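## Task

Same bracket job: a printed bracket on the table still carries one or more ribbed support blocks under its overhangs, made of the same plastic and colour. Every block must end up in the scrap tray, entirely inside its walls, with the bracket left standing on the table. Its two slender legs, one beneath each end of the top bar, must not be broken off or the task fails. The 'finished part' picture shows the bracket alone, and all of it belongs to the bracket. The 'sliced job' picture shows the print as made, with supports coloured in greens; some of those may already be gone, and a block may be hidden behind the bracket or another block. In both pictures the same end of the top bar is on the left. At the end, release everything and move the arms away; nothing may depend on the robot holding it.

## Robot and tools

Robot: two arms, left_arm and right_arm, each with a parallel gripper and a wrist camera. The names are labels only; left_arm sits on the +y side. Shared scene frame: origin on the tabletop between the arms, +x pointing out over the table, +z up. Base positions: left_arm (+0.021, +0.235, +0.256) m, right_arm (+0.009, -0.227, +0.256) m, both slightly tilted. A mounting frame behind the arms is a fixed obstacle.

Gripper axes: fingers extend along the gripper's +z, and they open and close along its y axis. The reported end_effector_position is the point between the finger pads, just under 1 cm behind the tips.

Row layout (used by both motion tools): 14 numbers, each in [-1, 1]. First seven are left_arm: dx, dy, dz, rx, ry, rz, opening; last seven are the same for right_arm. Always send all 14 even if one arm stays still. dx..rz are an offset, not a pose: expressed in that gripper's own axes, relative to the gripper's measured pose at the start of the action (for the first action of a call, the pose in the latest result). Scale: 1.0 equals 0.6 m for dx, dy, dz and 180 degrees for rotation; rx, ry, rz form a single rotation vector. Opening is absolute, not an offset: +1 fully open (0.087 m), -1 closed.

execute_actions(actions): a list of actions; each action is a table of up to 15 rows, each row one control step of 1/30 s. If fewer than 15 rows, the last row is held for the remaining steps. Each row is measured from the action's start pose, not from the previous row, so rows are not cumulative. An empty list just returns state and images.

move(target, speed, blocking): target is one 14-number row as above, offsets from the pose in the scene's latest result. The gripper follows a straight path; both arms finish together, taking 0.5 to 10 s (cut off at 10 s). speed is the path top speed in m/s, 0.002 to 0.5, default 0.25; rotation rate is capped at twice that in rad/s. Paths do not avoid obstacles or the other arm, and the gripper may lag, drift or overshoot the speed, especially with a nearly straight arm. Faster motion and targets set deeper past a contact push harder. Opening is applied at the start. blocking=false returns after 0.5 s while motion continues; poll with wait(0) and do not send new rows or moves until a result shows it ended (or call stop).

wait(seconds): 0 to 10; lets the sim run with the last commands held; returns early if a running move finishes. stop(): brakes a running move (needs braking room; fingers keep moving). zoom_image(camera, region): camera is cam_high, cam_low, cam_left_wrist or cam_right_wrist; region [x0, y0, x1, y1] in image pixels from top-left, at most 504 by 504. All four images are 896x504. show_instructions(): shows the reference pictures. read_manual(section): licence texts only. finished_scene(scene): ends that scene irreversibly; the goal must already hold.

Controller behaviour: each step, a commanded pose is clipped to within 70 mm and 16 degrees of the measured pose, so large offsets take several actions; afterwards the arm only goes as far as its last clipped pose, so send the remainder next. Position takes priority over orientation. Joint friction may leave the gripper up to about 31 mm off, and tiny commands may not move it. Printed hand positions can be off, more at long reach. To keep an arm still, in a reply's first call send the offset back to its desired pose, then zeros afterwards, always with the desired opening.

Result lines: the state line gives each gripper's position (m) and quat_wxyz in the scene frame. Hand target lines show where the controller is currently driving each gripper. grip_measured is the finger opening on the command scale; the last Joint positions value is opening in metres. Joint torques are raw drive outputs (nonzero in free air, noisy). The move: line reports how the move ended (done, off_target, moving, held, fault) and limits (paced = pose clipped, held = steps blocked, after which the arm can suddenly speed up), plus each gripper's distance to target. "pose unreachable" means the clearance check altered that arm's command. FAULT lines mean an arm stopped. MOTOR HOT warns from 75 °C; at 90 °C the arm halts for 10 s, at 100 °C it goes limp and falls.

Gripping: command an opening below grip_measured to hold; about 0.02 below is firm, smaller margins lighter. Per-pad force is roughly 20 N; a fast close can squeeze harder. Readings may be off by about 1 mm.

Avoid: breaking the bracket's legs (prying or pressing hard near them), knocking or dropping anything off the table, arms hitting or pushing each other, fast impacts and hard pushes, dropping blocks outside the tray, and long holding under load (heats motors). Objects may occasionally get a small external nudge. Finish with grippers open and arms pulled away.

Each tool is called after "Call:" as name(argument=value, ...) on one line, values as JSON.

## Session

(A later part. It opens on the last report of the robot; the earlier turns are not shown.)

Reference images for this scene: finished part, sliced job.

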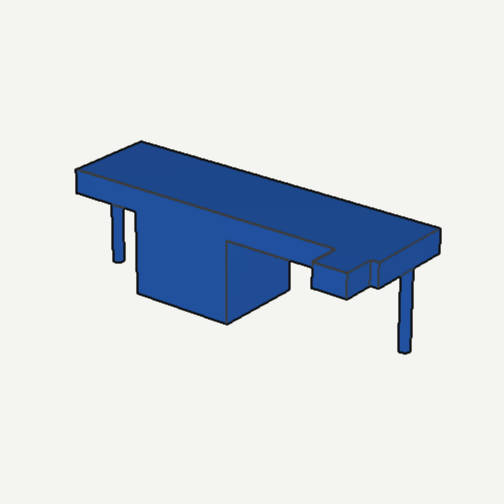

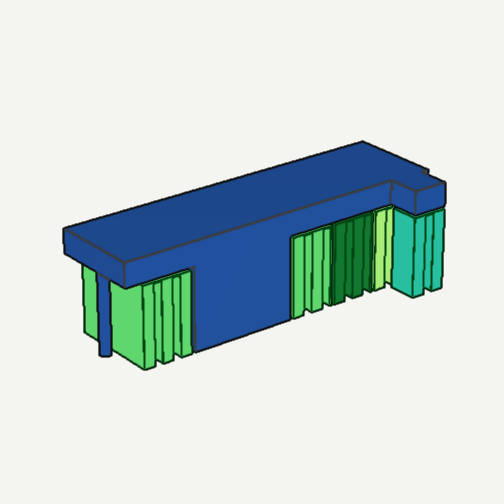

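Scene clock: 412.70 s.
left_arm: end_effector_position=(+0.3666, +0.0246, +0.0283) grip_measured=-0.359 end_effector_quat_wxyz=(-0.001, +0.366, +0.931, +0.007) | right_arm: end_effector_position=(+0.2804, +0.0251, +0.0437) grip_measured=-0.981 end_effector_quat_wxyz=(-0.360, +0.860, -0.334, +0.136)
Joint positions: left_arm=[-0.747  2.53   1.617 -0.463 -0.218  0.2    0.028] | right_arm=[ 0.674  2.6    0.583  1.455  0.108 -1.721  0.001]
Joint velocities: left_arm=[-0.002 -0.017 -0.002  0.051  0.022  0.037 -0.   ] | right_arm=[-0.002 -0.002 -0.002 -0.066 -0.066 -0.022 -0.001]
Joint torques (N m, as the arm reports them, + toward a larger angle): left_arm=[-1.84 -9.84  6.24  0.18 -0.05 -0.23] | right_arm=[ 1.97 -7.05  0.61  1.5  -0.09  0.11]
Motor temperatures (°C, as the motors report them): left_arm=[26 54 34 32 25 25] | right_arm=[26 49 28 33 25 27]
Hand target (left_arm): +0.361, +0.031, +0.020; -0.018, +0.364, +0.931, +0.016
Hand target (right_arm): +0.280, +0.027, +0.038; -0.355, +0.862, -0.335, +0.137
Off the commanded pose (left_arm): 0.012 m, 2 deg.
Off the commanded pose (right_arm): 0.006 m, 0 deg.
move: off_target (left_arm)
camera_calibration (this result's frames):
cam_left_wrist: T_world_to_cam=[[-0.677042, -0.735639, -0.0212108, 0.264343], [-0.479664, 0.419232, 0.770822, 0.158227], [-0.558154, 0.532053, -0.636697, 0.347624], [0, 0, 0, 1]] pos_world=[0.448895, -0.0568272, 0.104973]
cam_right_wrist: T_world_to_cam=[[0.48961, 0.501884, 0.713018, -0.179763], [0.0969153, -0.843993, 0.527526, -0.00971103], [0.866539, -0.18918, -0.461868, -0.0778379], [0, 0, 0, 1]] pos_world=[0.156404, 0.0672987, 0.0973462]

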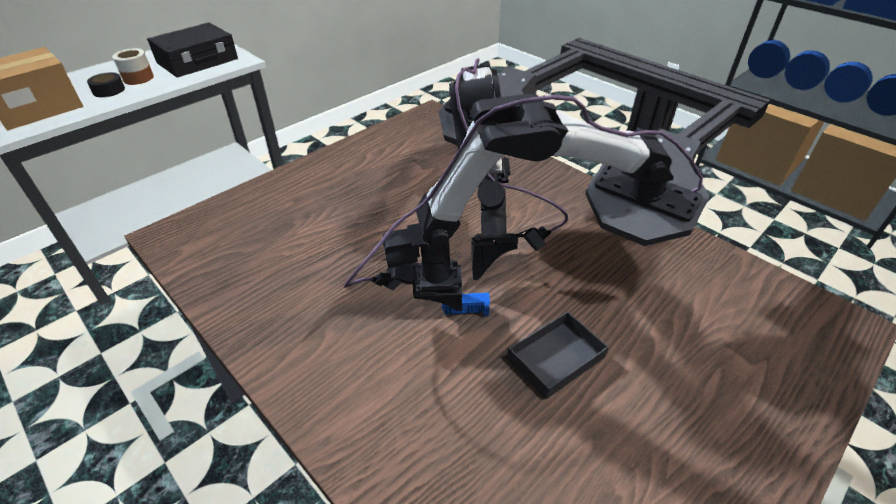

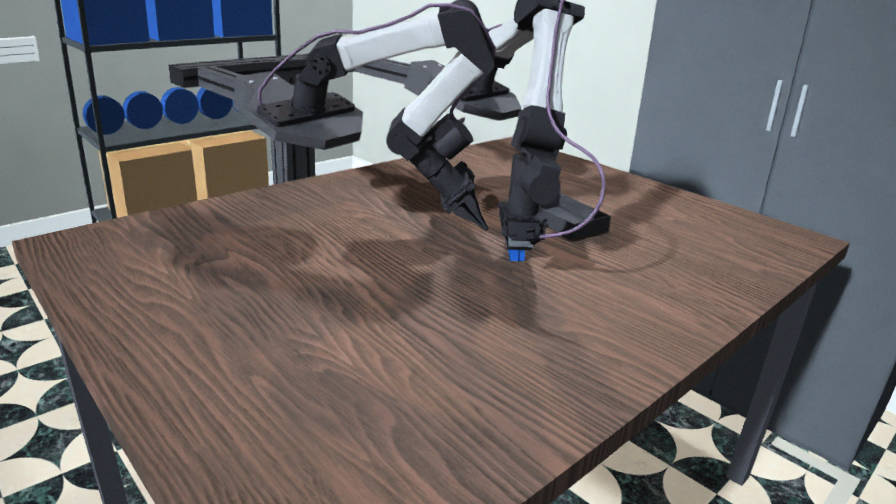

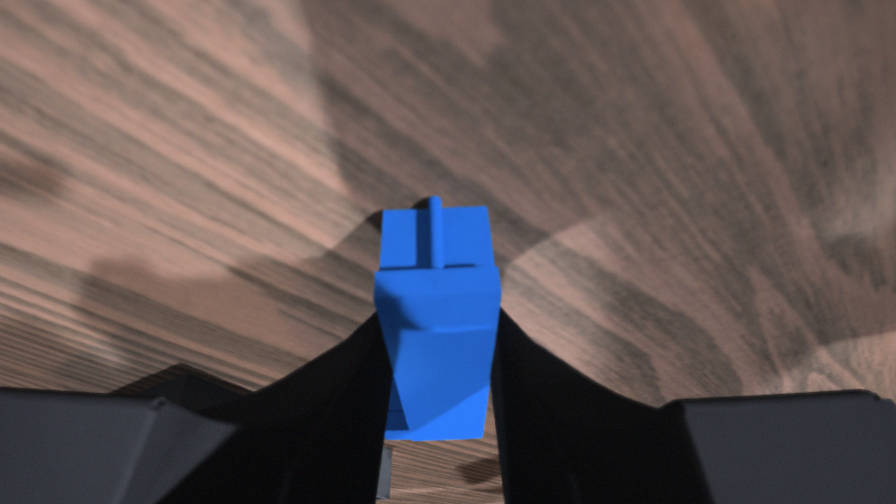

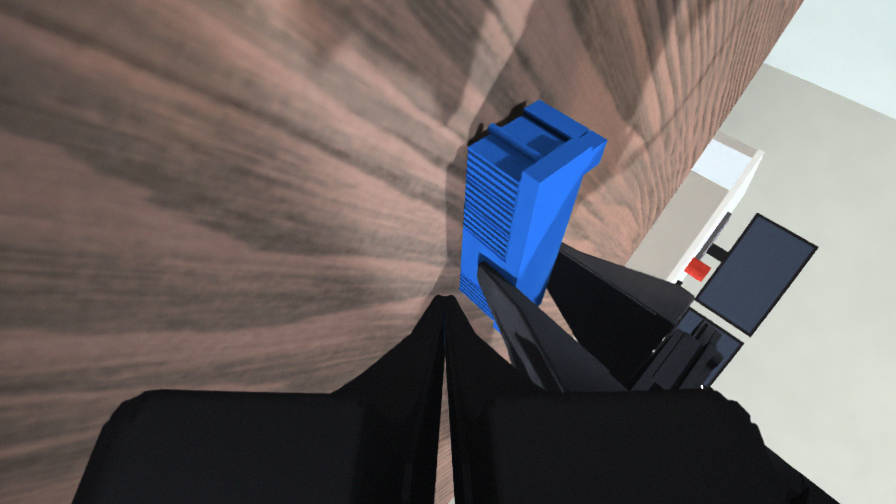

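Call:
move(target=[0, 0, 0, 0, 0, 0, -0.4, 0.0005, -0.0053, 0.0697, 0, 0, 0, -1.0], speed=0.06)

Scene clock: 458.00 s.
left_arm: end_effector_position=(+0.3665, +0.0247, +0.0283) grip_measured=-0.359 end_effector_quat_wxyz=(-0.001, +0.366, +0.931, +0.008) | right_arm: end_effector_position=(+0.2988, +0.0510, +0.0245) grip_measured=-0.981 end_effector_quat_wxyz=(-0.366, +0.858, -0.333, +0.136)
Joint positions: left_arm=[-0.747  2.53   1.617 -0.464 -0.218  0.2    0.028] | right_arm=[ 0.674  2.647  0.739  1.357  0.102 -1.721  0.001]
Joint velocities: left_arm=[-0.017  0.017 -0.027 -0.037 -0.081 -0.007 -0.   ] | right_arm=[-0.002  0.012  0.002  0.007 -0.022 -0.007  0.001]
Joint torques (N m, as the arm reports them, + toward a larger angle): left_arm=[ -2.57 -12.04   4.49   0.39   0.07  -0.17] | right_arm=[ 0.35 -7.62  1.43  1.51 -0.32  0.02]
Motor temperatures (°C, as the motors report them): left_arm=[26 55 35 31 25 25] | right_arm=[26 48 27 34 25 27]
Hand target (left_arm): +0.367, +0.025, +0.028; -0.001, +0.366, +0.931, +0.007
Hand target (right_arm): +0.302, +0.049, +0.017; -0.360, +0.860, -0.334, +0.136
Off the commanded pose (left_arm): 0.000 m, 0 deg.
Off the commanded pose (right_arm): 0.009 m, 1 deg.
move: done
camera_calibration (this result's frames):
cam_left_wrist: T_world_to_cam=[[-0.677105, -0.735582, -0.0211379, 0.264348], [-0.479386, 0.419119, 0.771057, 0.15805], [-0.558316, 0.53222, -0.636416, 0.347611], [0, 0, 0, 1]] pos_world=[0.448835, -0.0567974, 0.104947]
cam_right_wrist: T_world_to_cam=[[0.484895, 0.494852, 0.721109, -0.186506], [0.0958521, -0.849631, 0.518594, 0.0213235], [0.869304, -0.182344, -0.459414, -0.0990745], [0, 0, 0, 1]] pos_world=[0.174518, 0.0923442, 0.0779166]

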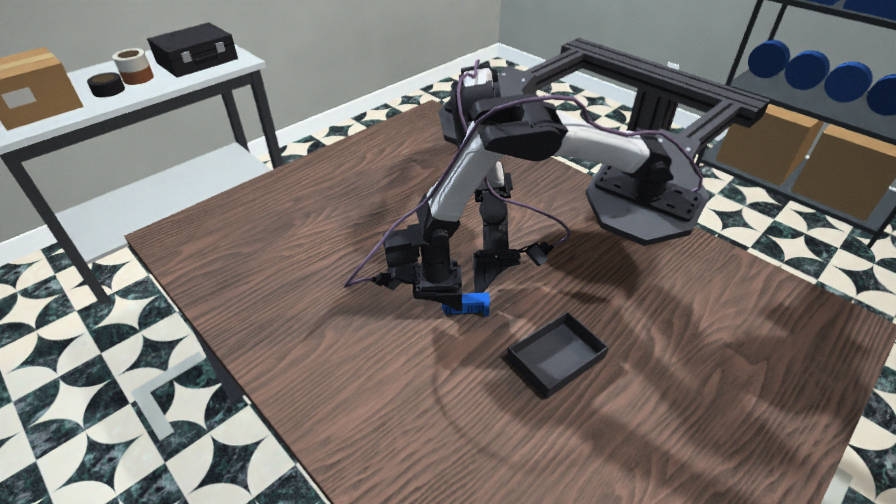

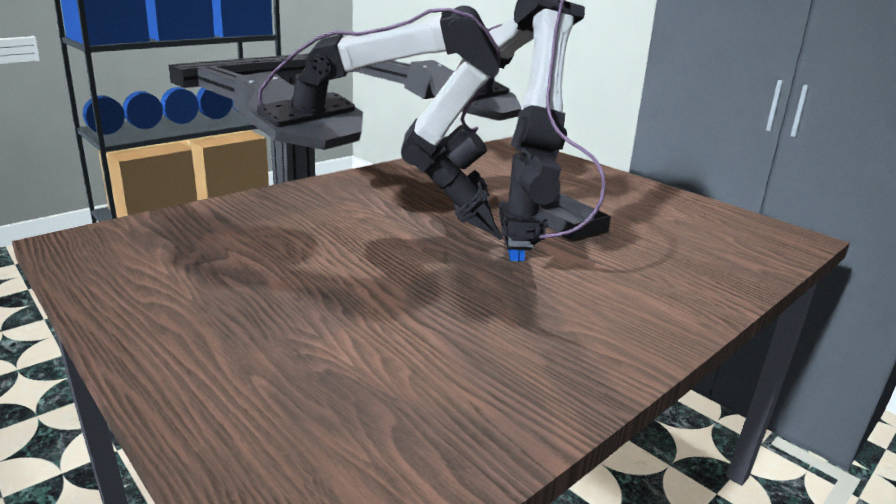

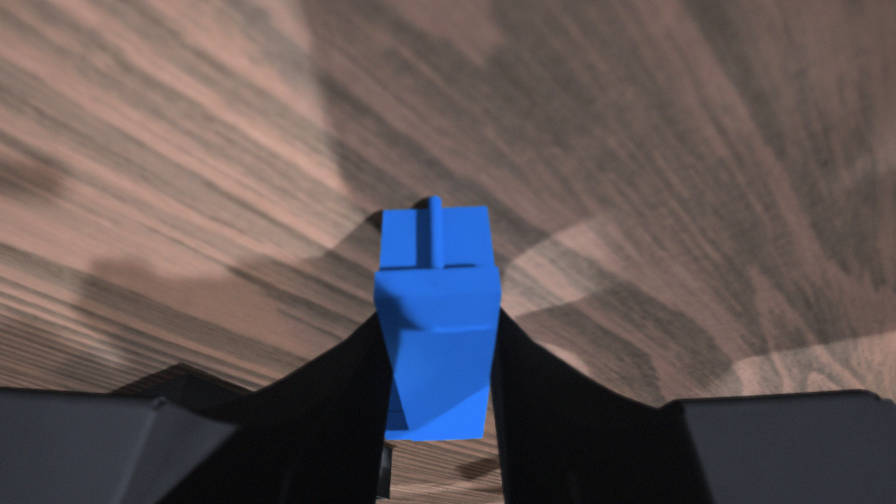

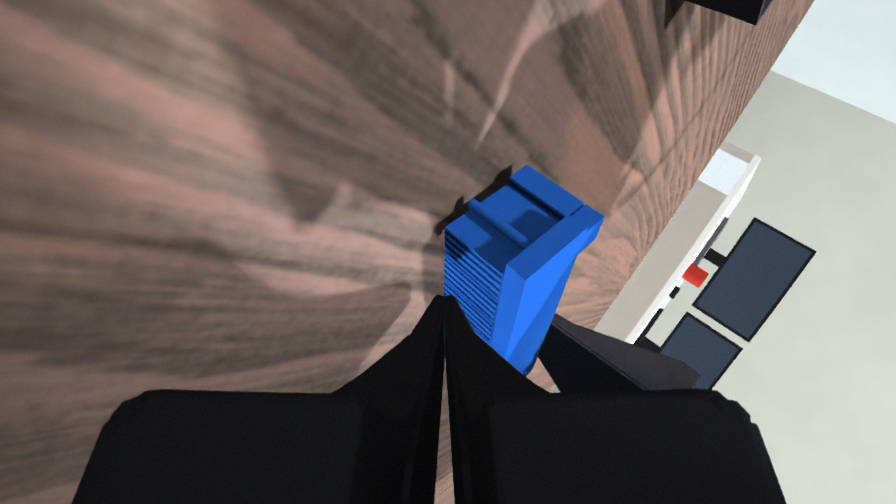

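Call:
move(target=[0, 0, 0, 0, 0, 0, -0.4, 0.0133, 0.0142, 0.0152, 0, 0, 0, -1.0], speed=0.03)

Scene clock: 466.30 s.
left_arm: end_effector_position=(+0.3665, +0.0247, +0.0283) grip_measured=-0.359 end_effector_quat_wxyz=(-0.001, +0.366, +0.931, +0.008) | right_arm: end_effector_position=(+0.2999, +0.0456, +0.0156) grip_measured=-0.981 end_effector_quat_wxyz=(-0.363, +0.860, -0.334, +0.133)
Joint positions: left_arm=[-0.747  2.53   1.617 -0.464 -0.218  0.2    0.028] | right_arm=[ 0.651  2.675  0.752  1.365  0.08  -1.73   0.001]
Joint velocities: left_arm=[-0.017  0.002 -0.012 -0.022 -0.022 -0.022 -0.   ] | right_arm=[ 0.007 -0.002 -0.002  0.081 -0.022  0.037 -0.001]
Joint torques (N m, as the arm reports them, + toward a larger angle): left_arm=[ -2.65 -12.06   4.52   0.37   0.06  -0.15] | right_arm=[ 0.48 -7.74  1.17  1.67 -0.3  -0.01]
Motor temperatures (°C, as the motors report them): left_arm=[26 57 35 31 25 25] | right_arm=[26 48 27 35 25 27]
Hand target (left_arm): +0.367, +0.025, +0.028; -0.001, +0.366, +0.931, +0.008
Hand target (right_arm): +0.305, +0.046, +0.012; -0.366, +0.858, -0.333, +0.136
Off the commanded pose (left_arm): 0.000 m, 0 deg.
Off the commanded pose (right_arm): 0.006 m, 1 deg.
move: done
camera_calibration (this result's frames):
cam_left_wrist: T_world_to_cam=[[-0.677105, -0.735582, -0.0211379, 0.264348], [-0.479386, 0.419119, 0.771057, 0.15805], [-0.558316, 0.53222, -0.636416, 0.347611], [0, 0, 0, 1]] pos_world=[0.448835, -0.0567974, 0.104947]
cam_right_wrist: T_world_to_cam=[[0.490821, 0.497759, 0.715074, -0.179756], [0.101968, -0.847913, 0.520237, 0.0192754], [0.865273, -0.182429, -0.466929, -0.103761], [0, 0, 0, 1]] pos_world=[0.176045, 0.0868901, 0.0700621]

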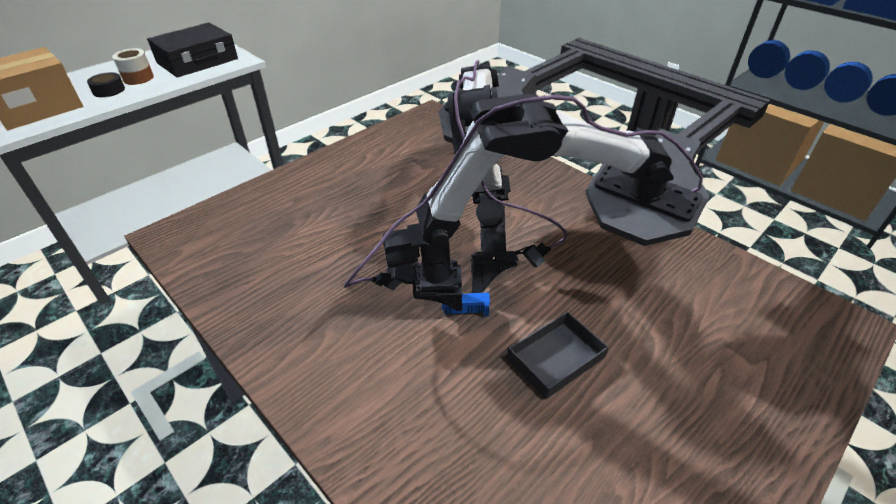

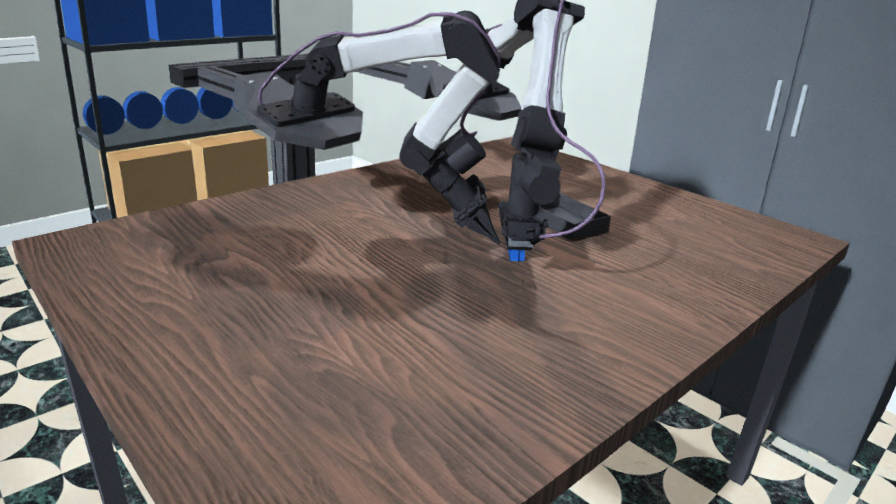

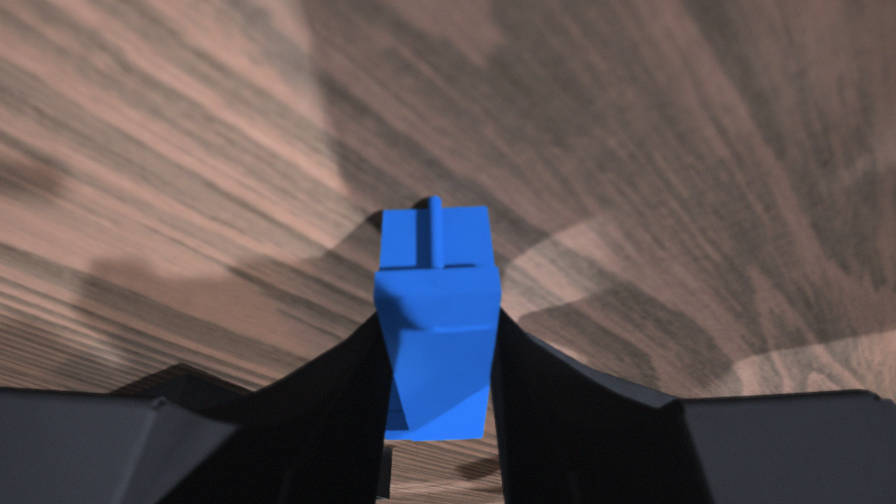

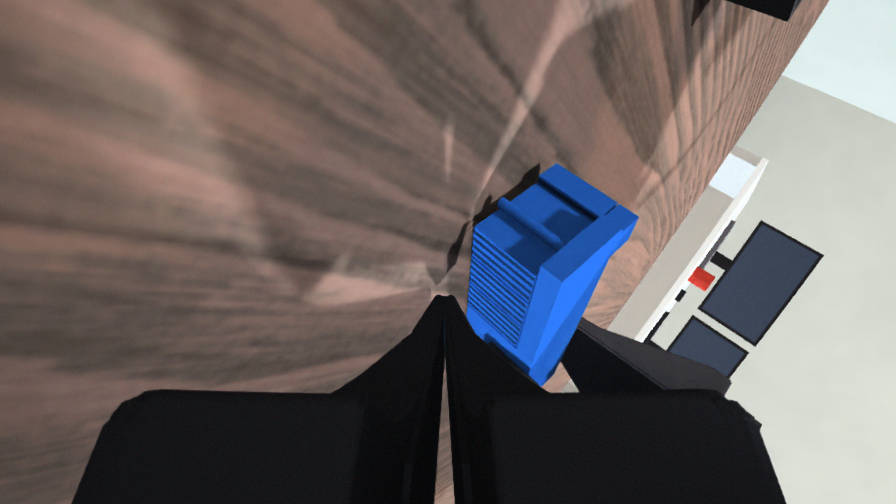

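Call:
move(target=[0, 0, 0, 0, 0, 0, -0.4, 0.0003, -0.0175, 0.0249, 0, 0, 0, -1.0], speed=0.02)

Scene clock: 473.13 s.
left_arm: end_effector_position=(+0.3665, +0.0247, +0.0283) grip_measured=-0.359 end_effector_quat_wxyz=(-0.001, +0.366, +0.931, +0.008) | right_arm: end_effector_position=(+0.3041, +0.0512, +0.0109) grip_measured=-0.981 end_effector_quat_wxyz=(-0.359, +0.862, -0.334, +0.130)
Joint positions: left_arm=[-0.747  2.53   1.617 -0.464 -0.218  0.2    0.028] | right_arm=[ 0.651  2.675  0.789  1.317  0.079 -1.73   0.001]
Joint velocities: left_arm=[-0.012  0.007 -0.012 -0.051 -0.037 -0.081 -0.   ] | right_arm=[ 0.002 -0.007 -0.012  0.037  0.051  0.007  0.   ]
Joint torques (N m, as the arm reports them, + toward a larger angle): left_arm=[ -2.66 -12.02   4.59   0.39   0.08  -0.17] | right_arm=[  1.84 -10.02   1.99   1.31  -0.22   0.09]
Motor temperatures (°C, as the motors report them): left_arm=[26 58 34 30 25 25] | right_arm=[26 49 27 35 25 27]
Hand target (left_arm): +0.367, +0.025, +0.028; -0.001, +0.366, +0.931, +0.008
Hand target (right_arm): +0.312, +0.059, +0.013; -0.363, +0.859, -0.334, +0.133
Off the commanded pose (left_arm): 0.000 m, 0 deg.
Off the commanded pose (right_arm): 0.011 m, 1 deg.
move: off_target (right_arm)
camera_calibration (this result's frames):
cam_left_wrist: T_world_to_cam=[[-0.677105, -0.735582, -0.0211379, 0.264348], [-0.479386, 0.419119, 0.771057, 0.15805], [-0.558316, 0.53222, -0.636416, 0.347611], [0, 0, 0, 1]] pos_world=[0.448835, -0.0567974, 0.104947]
cam_right_wrist: T_world_to_cam=[[0.494976, 0.504402, 0.707515, -0.182781], [0.10845, -0.843755, 0.525658, 0.0238288], [0.862112, -0.183459, -0.472341, -0.107534], [0, 0, 0, 1]] pos_world=[0.180594, 0.0925724, 0.0660014]

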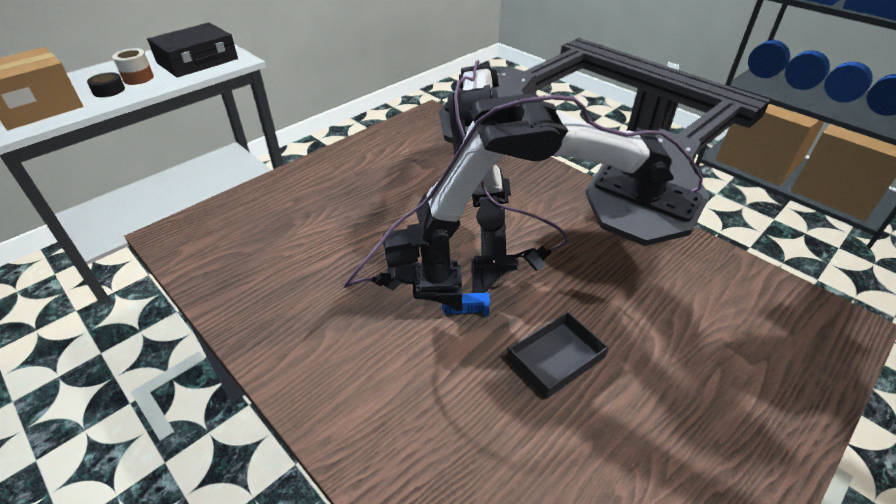

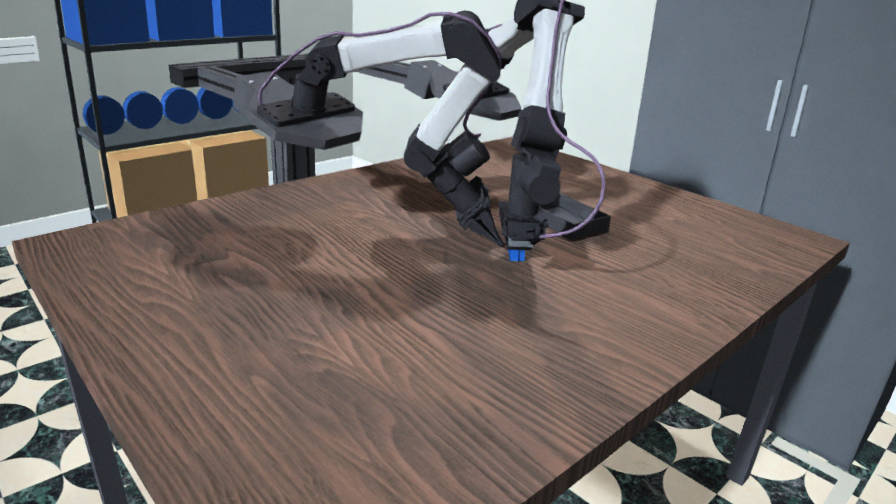

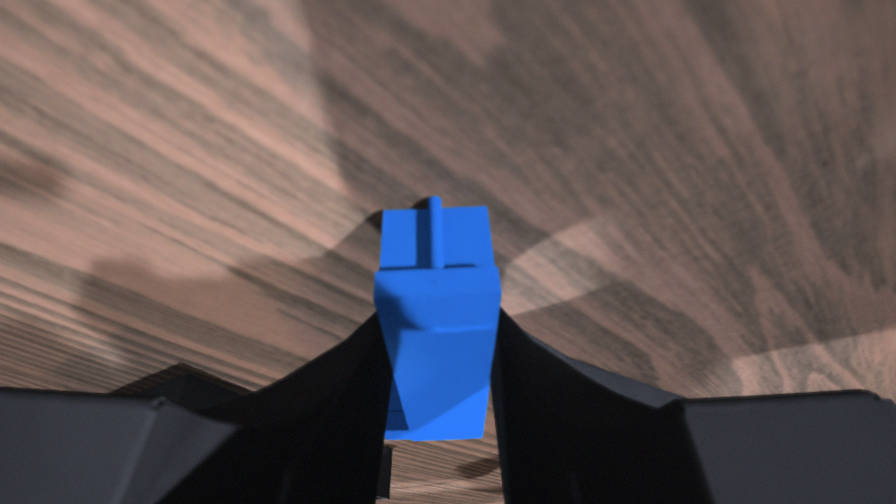

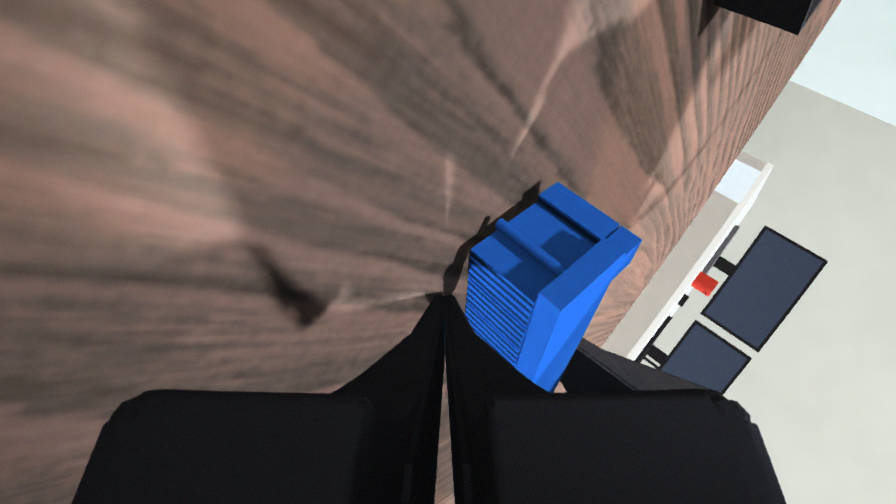

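Call:
move(target=[0, 0, 0, 0, 0, 0, -0.4, -0.003, -0.0249, 0.0145, 0.0127, 0, 0, -1.0], speed=0.015)

Scene clock: 490.33 s.
left_arm: end_effector_position=(+0.3665, +0.0247, +0.0283) grip_measured=-0.359 end_effector_quat_wxyz=(-0.001, +0.366, +0.931, +0.008) | right_arm: end_effector_position=(+0.3095, +0.0560, +0.0129) grip_measured=-0.981 end_effector_quat_wxyz=(-0.366, +0.858, -0.334, +0.134)
Joint positions: left_arm=[-0.747  2.53   1.617 -0.464 -0.219  0.2    0.028] | right_arm=[ 0.651  2.675  0.805  1.319  0.079 -1.73   0.001]
Joint velocities: left_arm=[-0.022 -0.027  0.007  0.022  0.022  0.095  0.   ] | right_arm=[-0.002 -0.007 -0.007 -0.022  0.081 -0.066  0.001]
Joint torques (N m, as the arm reports them, + toward a larger angle): left_arm=[ -2.61 -11.98   4.57   0.37   0.07  -0.17] | right_arm=[ 2.32 -9.24  1.71  1.62 -0.21  0.13]
Motor temperatures (°C, as the motors report them): left_arm=[26 60 34 30 25 25] | right_arm=[26 51 27 35 25 27]
Hand target (left_arm): +0.367, +0.025, +0.028; -0.001, +0.366, +0.931, +0.007
Hand target (right_arm): +0.314, +0.065, +0.016; -0.376, +0.855, -0.331, +0.136
Off the commanded pose (left_arm): 0.000 m, 0 deg.
Off the commanded pose (right_arm): 0.010 m, 1 deg.
move: done
camera_calibration (this result's frames):
cam_left_wrist: T_world_to_cam=[[-0.677102, -0.735574, -0.021512, 0.264423], [-0.479539, 0.418869, 0.771098, 0.158101], [-0.558189, 0.532428, -0.636353, 0.347549], [0, 0, 0, 1]] pos_world=[0.448855, -0.0567654, 0.104941]
cam_right_wrist: T_world_to_cam=[[0.487518, 0.493712, 0.720121, -0.186536], [0.0989541, -0.850704, 0.516247, 0.0296217], [0.867487, -0.180421, -0.463589, -0.112236], [0, 0, 0, 1]] pos_world=[0.185372, 0.0970447, 0.0670053]

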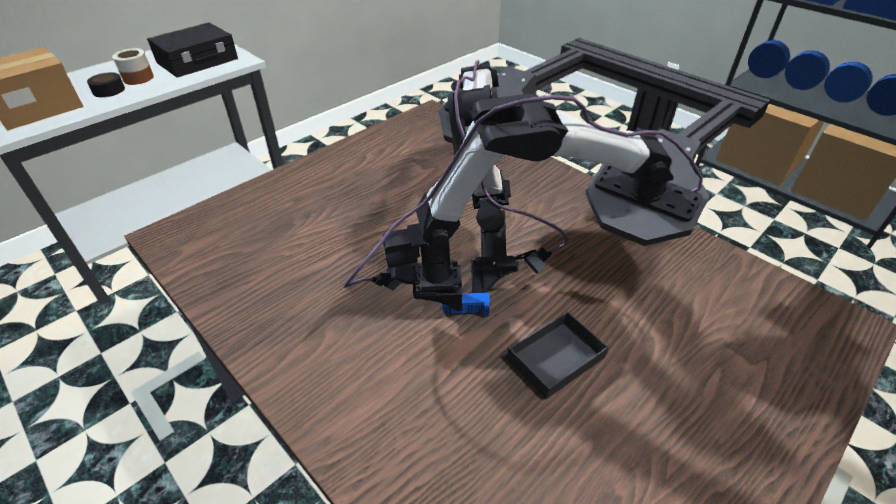

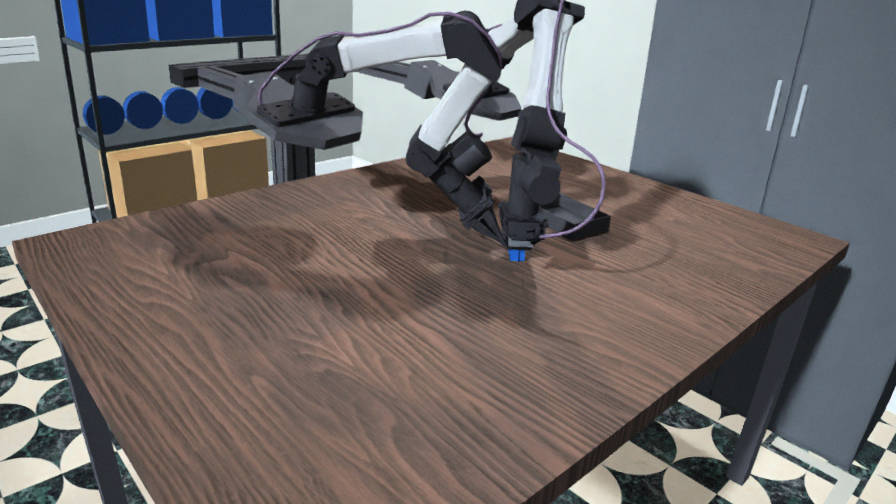

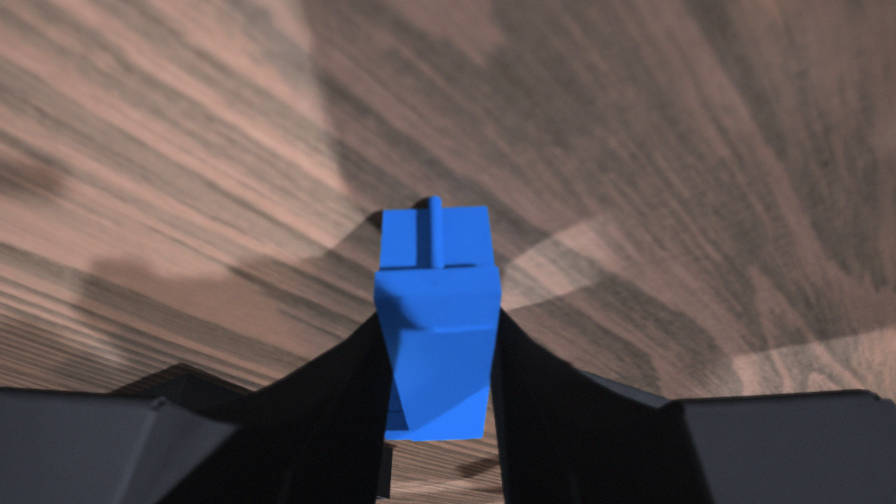

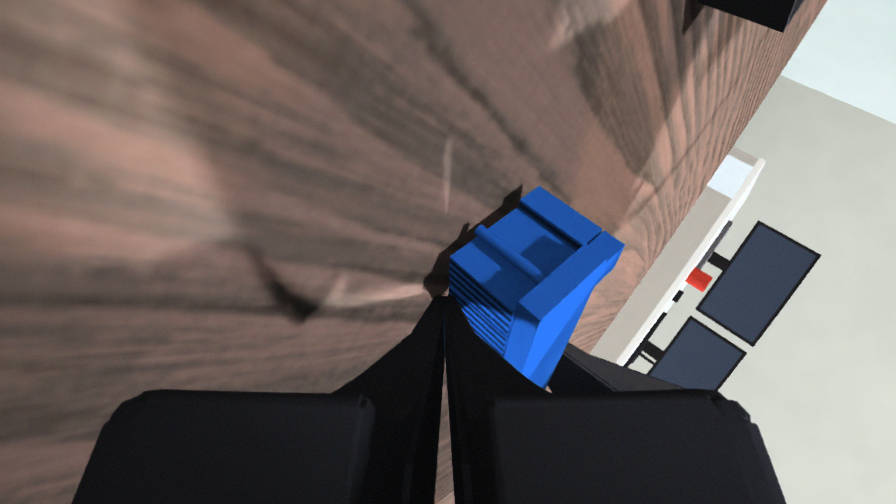

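Call:
zoom_image(camera="cam_right_wrist", region=[400, 170, 640, 400])

Region (400, 170, 640, 400) of cam_right_wrist's 896x504 image, scaled by 2.100, with more detail than that image has; it fills the top 483 rows of this view, and the rest is white.

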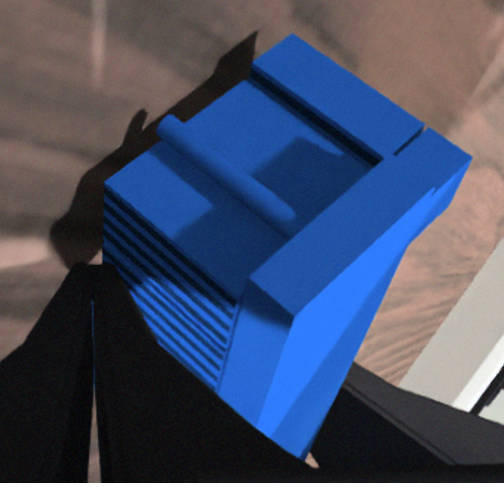

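Call:
move(target=[0, 0, 0, 0, 0, 0, -0.4, 0.0039, -0.0336, 0.0195, 0.0159, 0, 0, -1.0], speed=0.015)

Scene clock: 502.13 s.
left_arm: end_effector_position=(+0.3696, +0.0276, +0.0284) grip_measured=-0.359 end_effector_quat_wxyz=(+0.003, +0.369, +0.929, +0.018) | right_arm: end_effector_position=(+0.3135, +0.0602, +0.0128) grip_measured=-0.981 end_effector_quat_wxyz=(-0.369, +0.857, -0.334, +0.135)
Joint positions: left_arm=[-0.747  2.53   1.617 -0.459 -0.24   0.208  0.028] | right_arm=[ 0.651  2.675  0.825  1.306  0.078 -1.73   0.001]
Joint velocities: left_arm=[ 0.002 -0.027 -0.012  0.051  0.051 -0.022  0.   ] | right_arm=[ 0.017 -0.007 -0.002  0.037 -0.022  0.022 -0.   ]
Joint torques (N m, as the arm reports them, + toward a larger angle): left_arm=[ -2.64 -12.12   4.54   0.34   0.29  -0.23] | right_arm=[ 1.42 -9.9   2.32  1.73 -0.38  0.03]
Motor temperatures (°C, as the motors report them): left_arm=[26 61 34 30 25 25] | right_arm=[26 52 27 35 25 27]
Hand target (left_arm): +0.367, +0.025, +0.028; -0.001, +0.366, +0.931, +0.008
Hand target (right_arm): +0.326, +0.071, +0.020; -0.388, +0.849, -0.330, +0.142
Off the commanded pose (left_arm): 0.004 m, 1 deg.
Off the commanded pose (right_arm): 0.018 m, 2 deg.
move: off_target (right_arm)
camera_calibration (this result's frames):
cam_left_wrist: T_world_to_cam=[[-0.681915, -0.730154, -0.0431977, 0.270839], [-0.487697, 0.409873, 0.770815, 0.161532], [-0.545108, 0.546698, -0.635592, 0.342532], [0, 0, 0, 1]] pos_world=[0.450185, -0.0557143, 0.104899]
cam_right_wrist: T_world_to_cam=[[0.484781, 0.489834, 0.724603, -0.189469], [0.0962309, -0.853305, 0.512455, 0.033931], [0.869325, -0.1787, -0.460803, -0.115746], [0, 0, 0, 1]] pos_world=[0.189207, 0.101078, 0.0665654]

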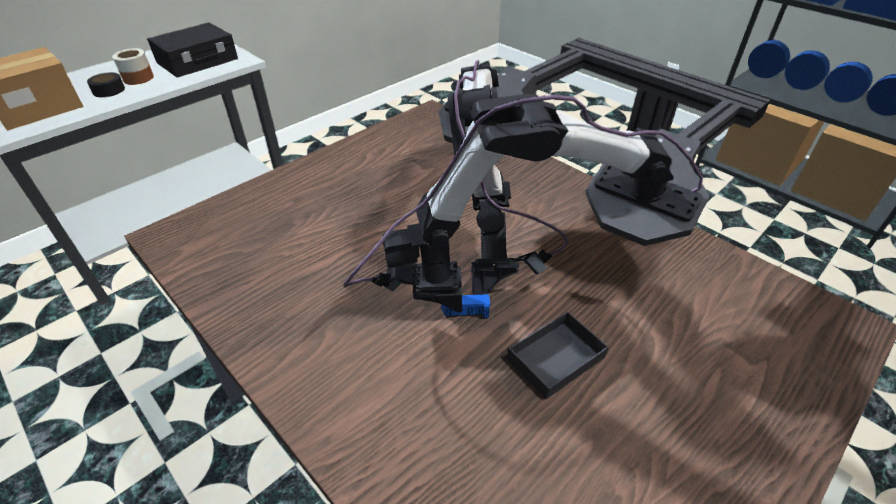

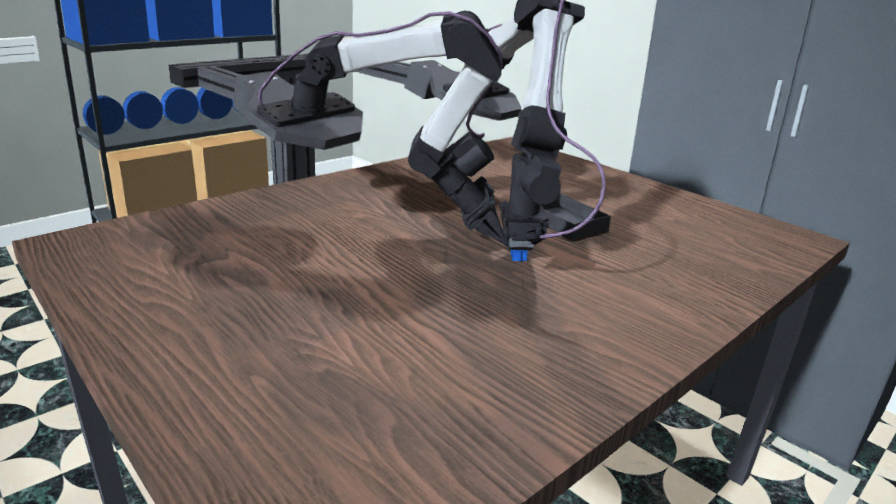

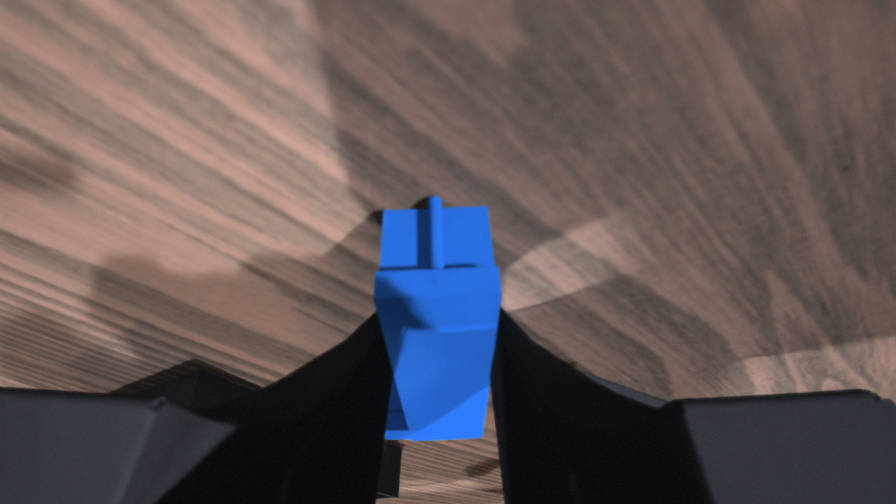

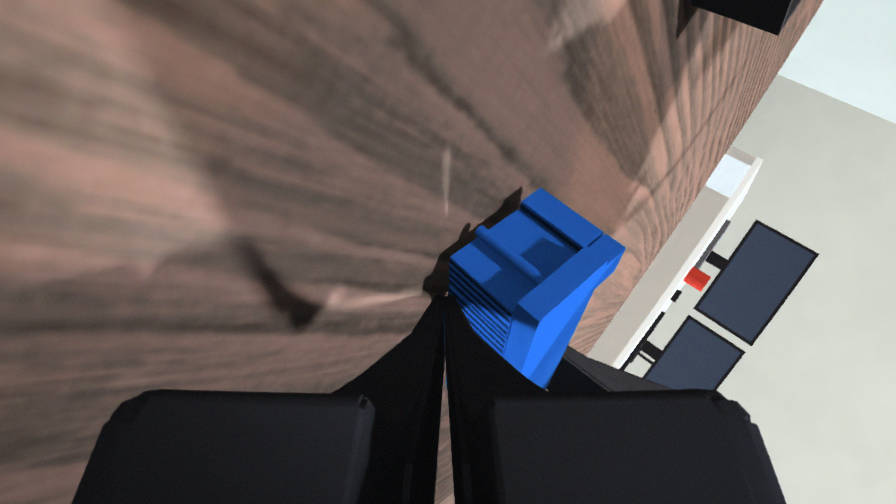

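Call:
execute_actions(actions=[])

Scene clock: 512.37 s.
left_arm: end_effector_position=(+0.3696, +0.0277, +0.0284) grip_measured=-0.359 end_effector_quat_wxyz=(+0.003, +0.369, +0.929, +0.018) | right_arm: end_effector_position=(+0.3135, +0.0602, +0.0128) grip_measured=-0.981 end_effector_quat_wxyz=(-0.369, +0.857, -0.334, +0.135)
Joint positions: left_arm=[-0.747  2.53   1.617 -0.459 -0.24   0.208  0.028] | right_arm=[ 0.651  2.675  0.825  1.306  0.078 -1.73   0.001]
Joint velocities: left_arm=[ 0.002 -0.007  0.002 -0.11  -0.022 -0.007 -0.001] | right_arm=[ 0.007 -0.007 -0.022 -0.081 -0.007 -0.066 -0.   ]
Joint torques (N m, as the arm reports them, + toward a larger angle): left_arm=[ -2.65 -11.96   4.55   0.37   0.29  -0.25] | right_arm=[ 1.35 -9.84  2.44  1.71 -0.38  0.03]
Motor temperatures (°C, as the motors report them): left_arm=[26 62 34 30 25 25] | right_arm=[26 53 27 36 25 27]
Hand target (left_arm): +0.367, +0.025, +0.028; -0.001, +0.366, +0.931, +0.008
Hand target (right_arm): +0.326, +0.071, +0.020; -0.388, +0.849, -0.330, +0.142
Off the commanded pose (left_arm): 0.004 m, 1 deg.
Off the commanded pose (right_arm): 0.018 m, 2 deg.
camera_calibration (this result's frames):
cam_left_wrist: T_world_to_cam=[[-0.681907, -0.73014, -0.043571, 0.270912], [-0.48785, 0.409622, 0.770852, 0.161583], [-0.544982, 0.546905, -0.635523, 0.342469], [0, 0, 0, 1]] pos_world=[0.450204, -0.0556822, 0.104894]
cam_right_wrist: T_world_to_cam=[[0.484781, 0.489834, 0.724603, -0.189469], [0.0962309, -0.853305, 0.512455, 0.033931], [0.869325, -0.1787, -0.460803, -0.115746], [0, 0, 0, 1]] pos_world=[0.189207, 0.101078, 0.0665654]

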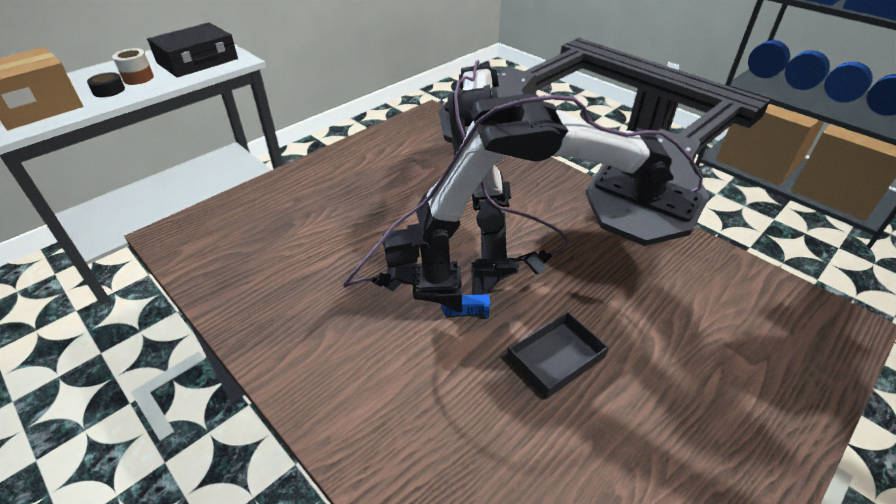

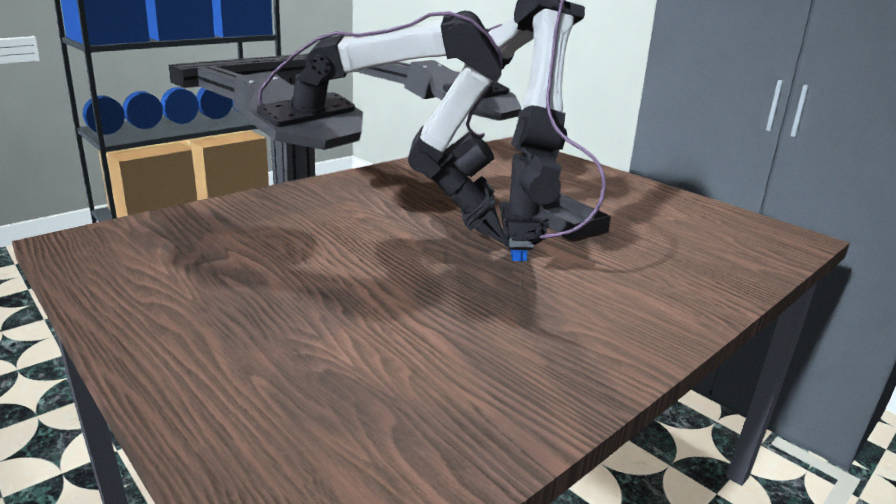

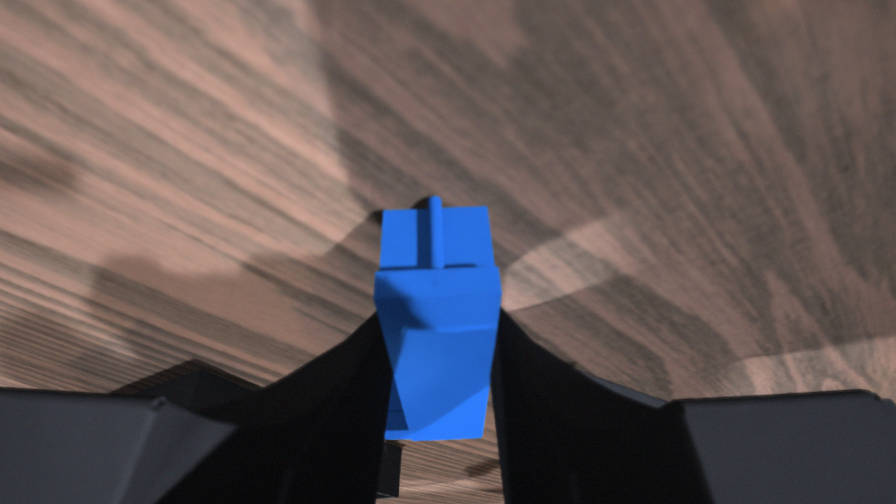

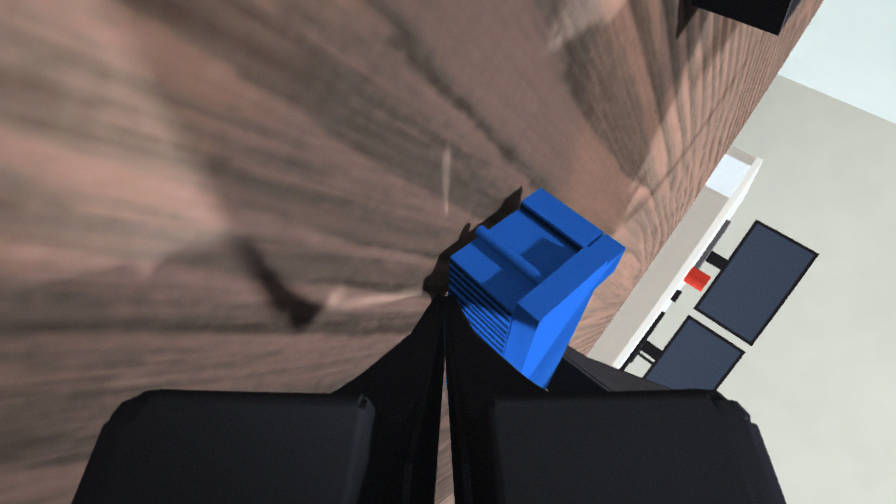

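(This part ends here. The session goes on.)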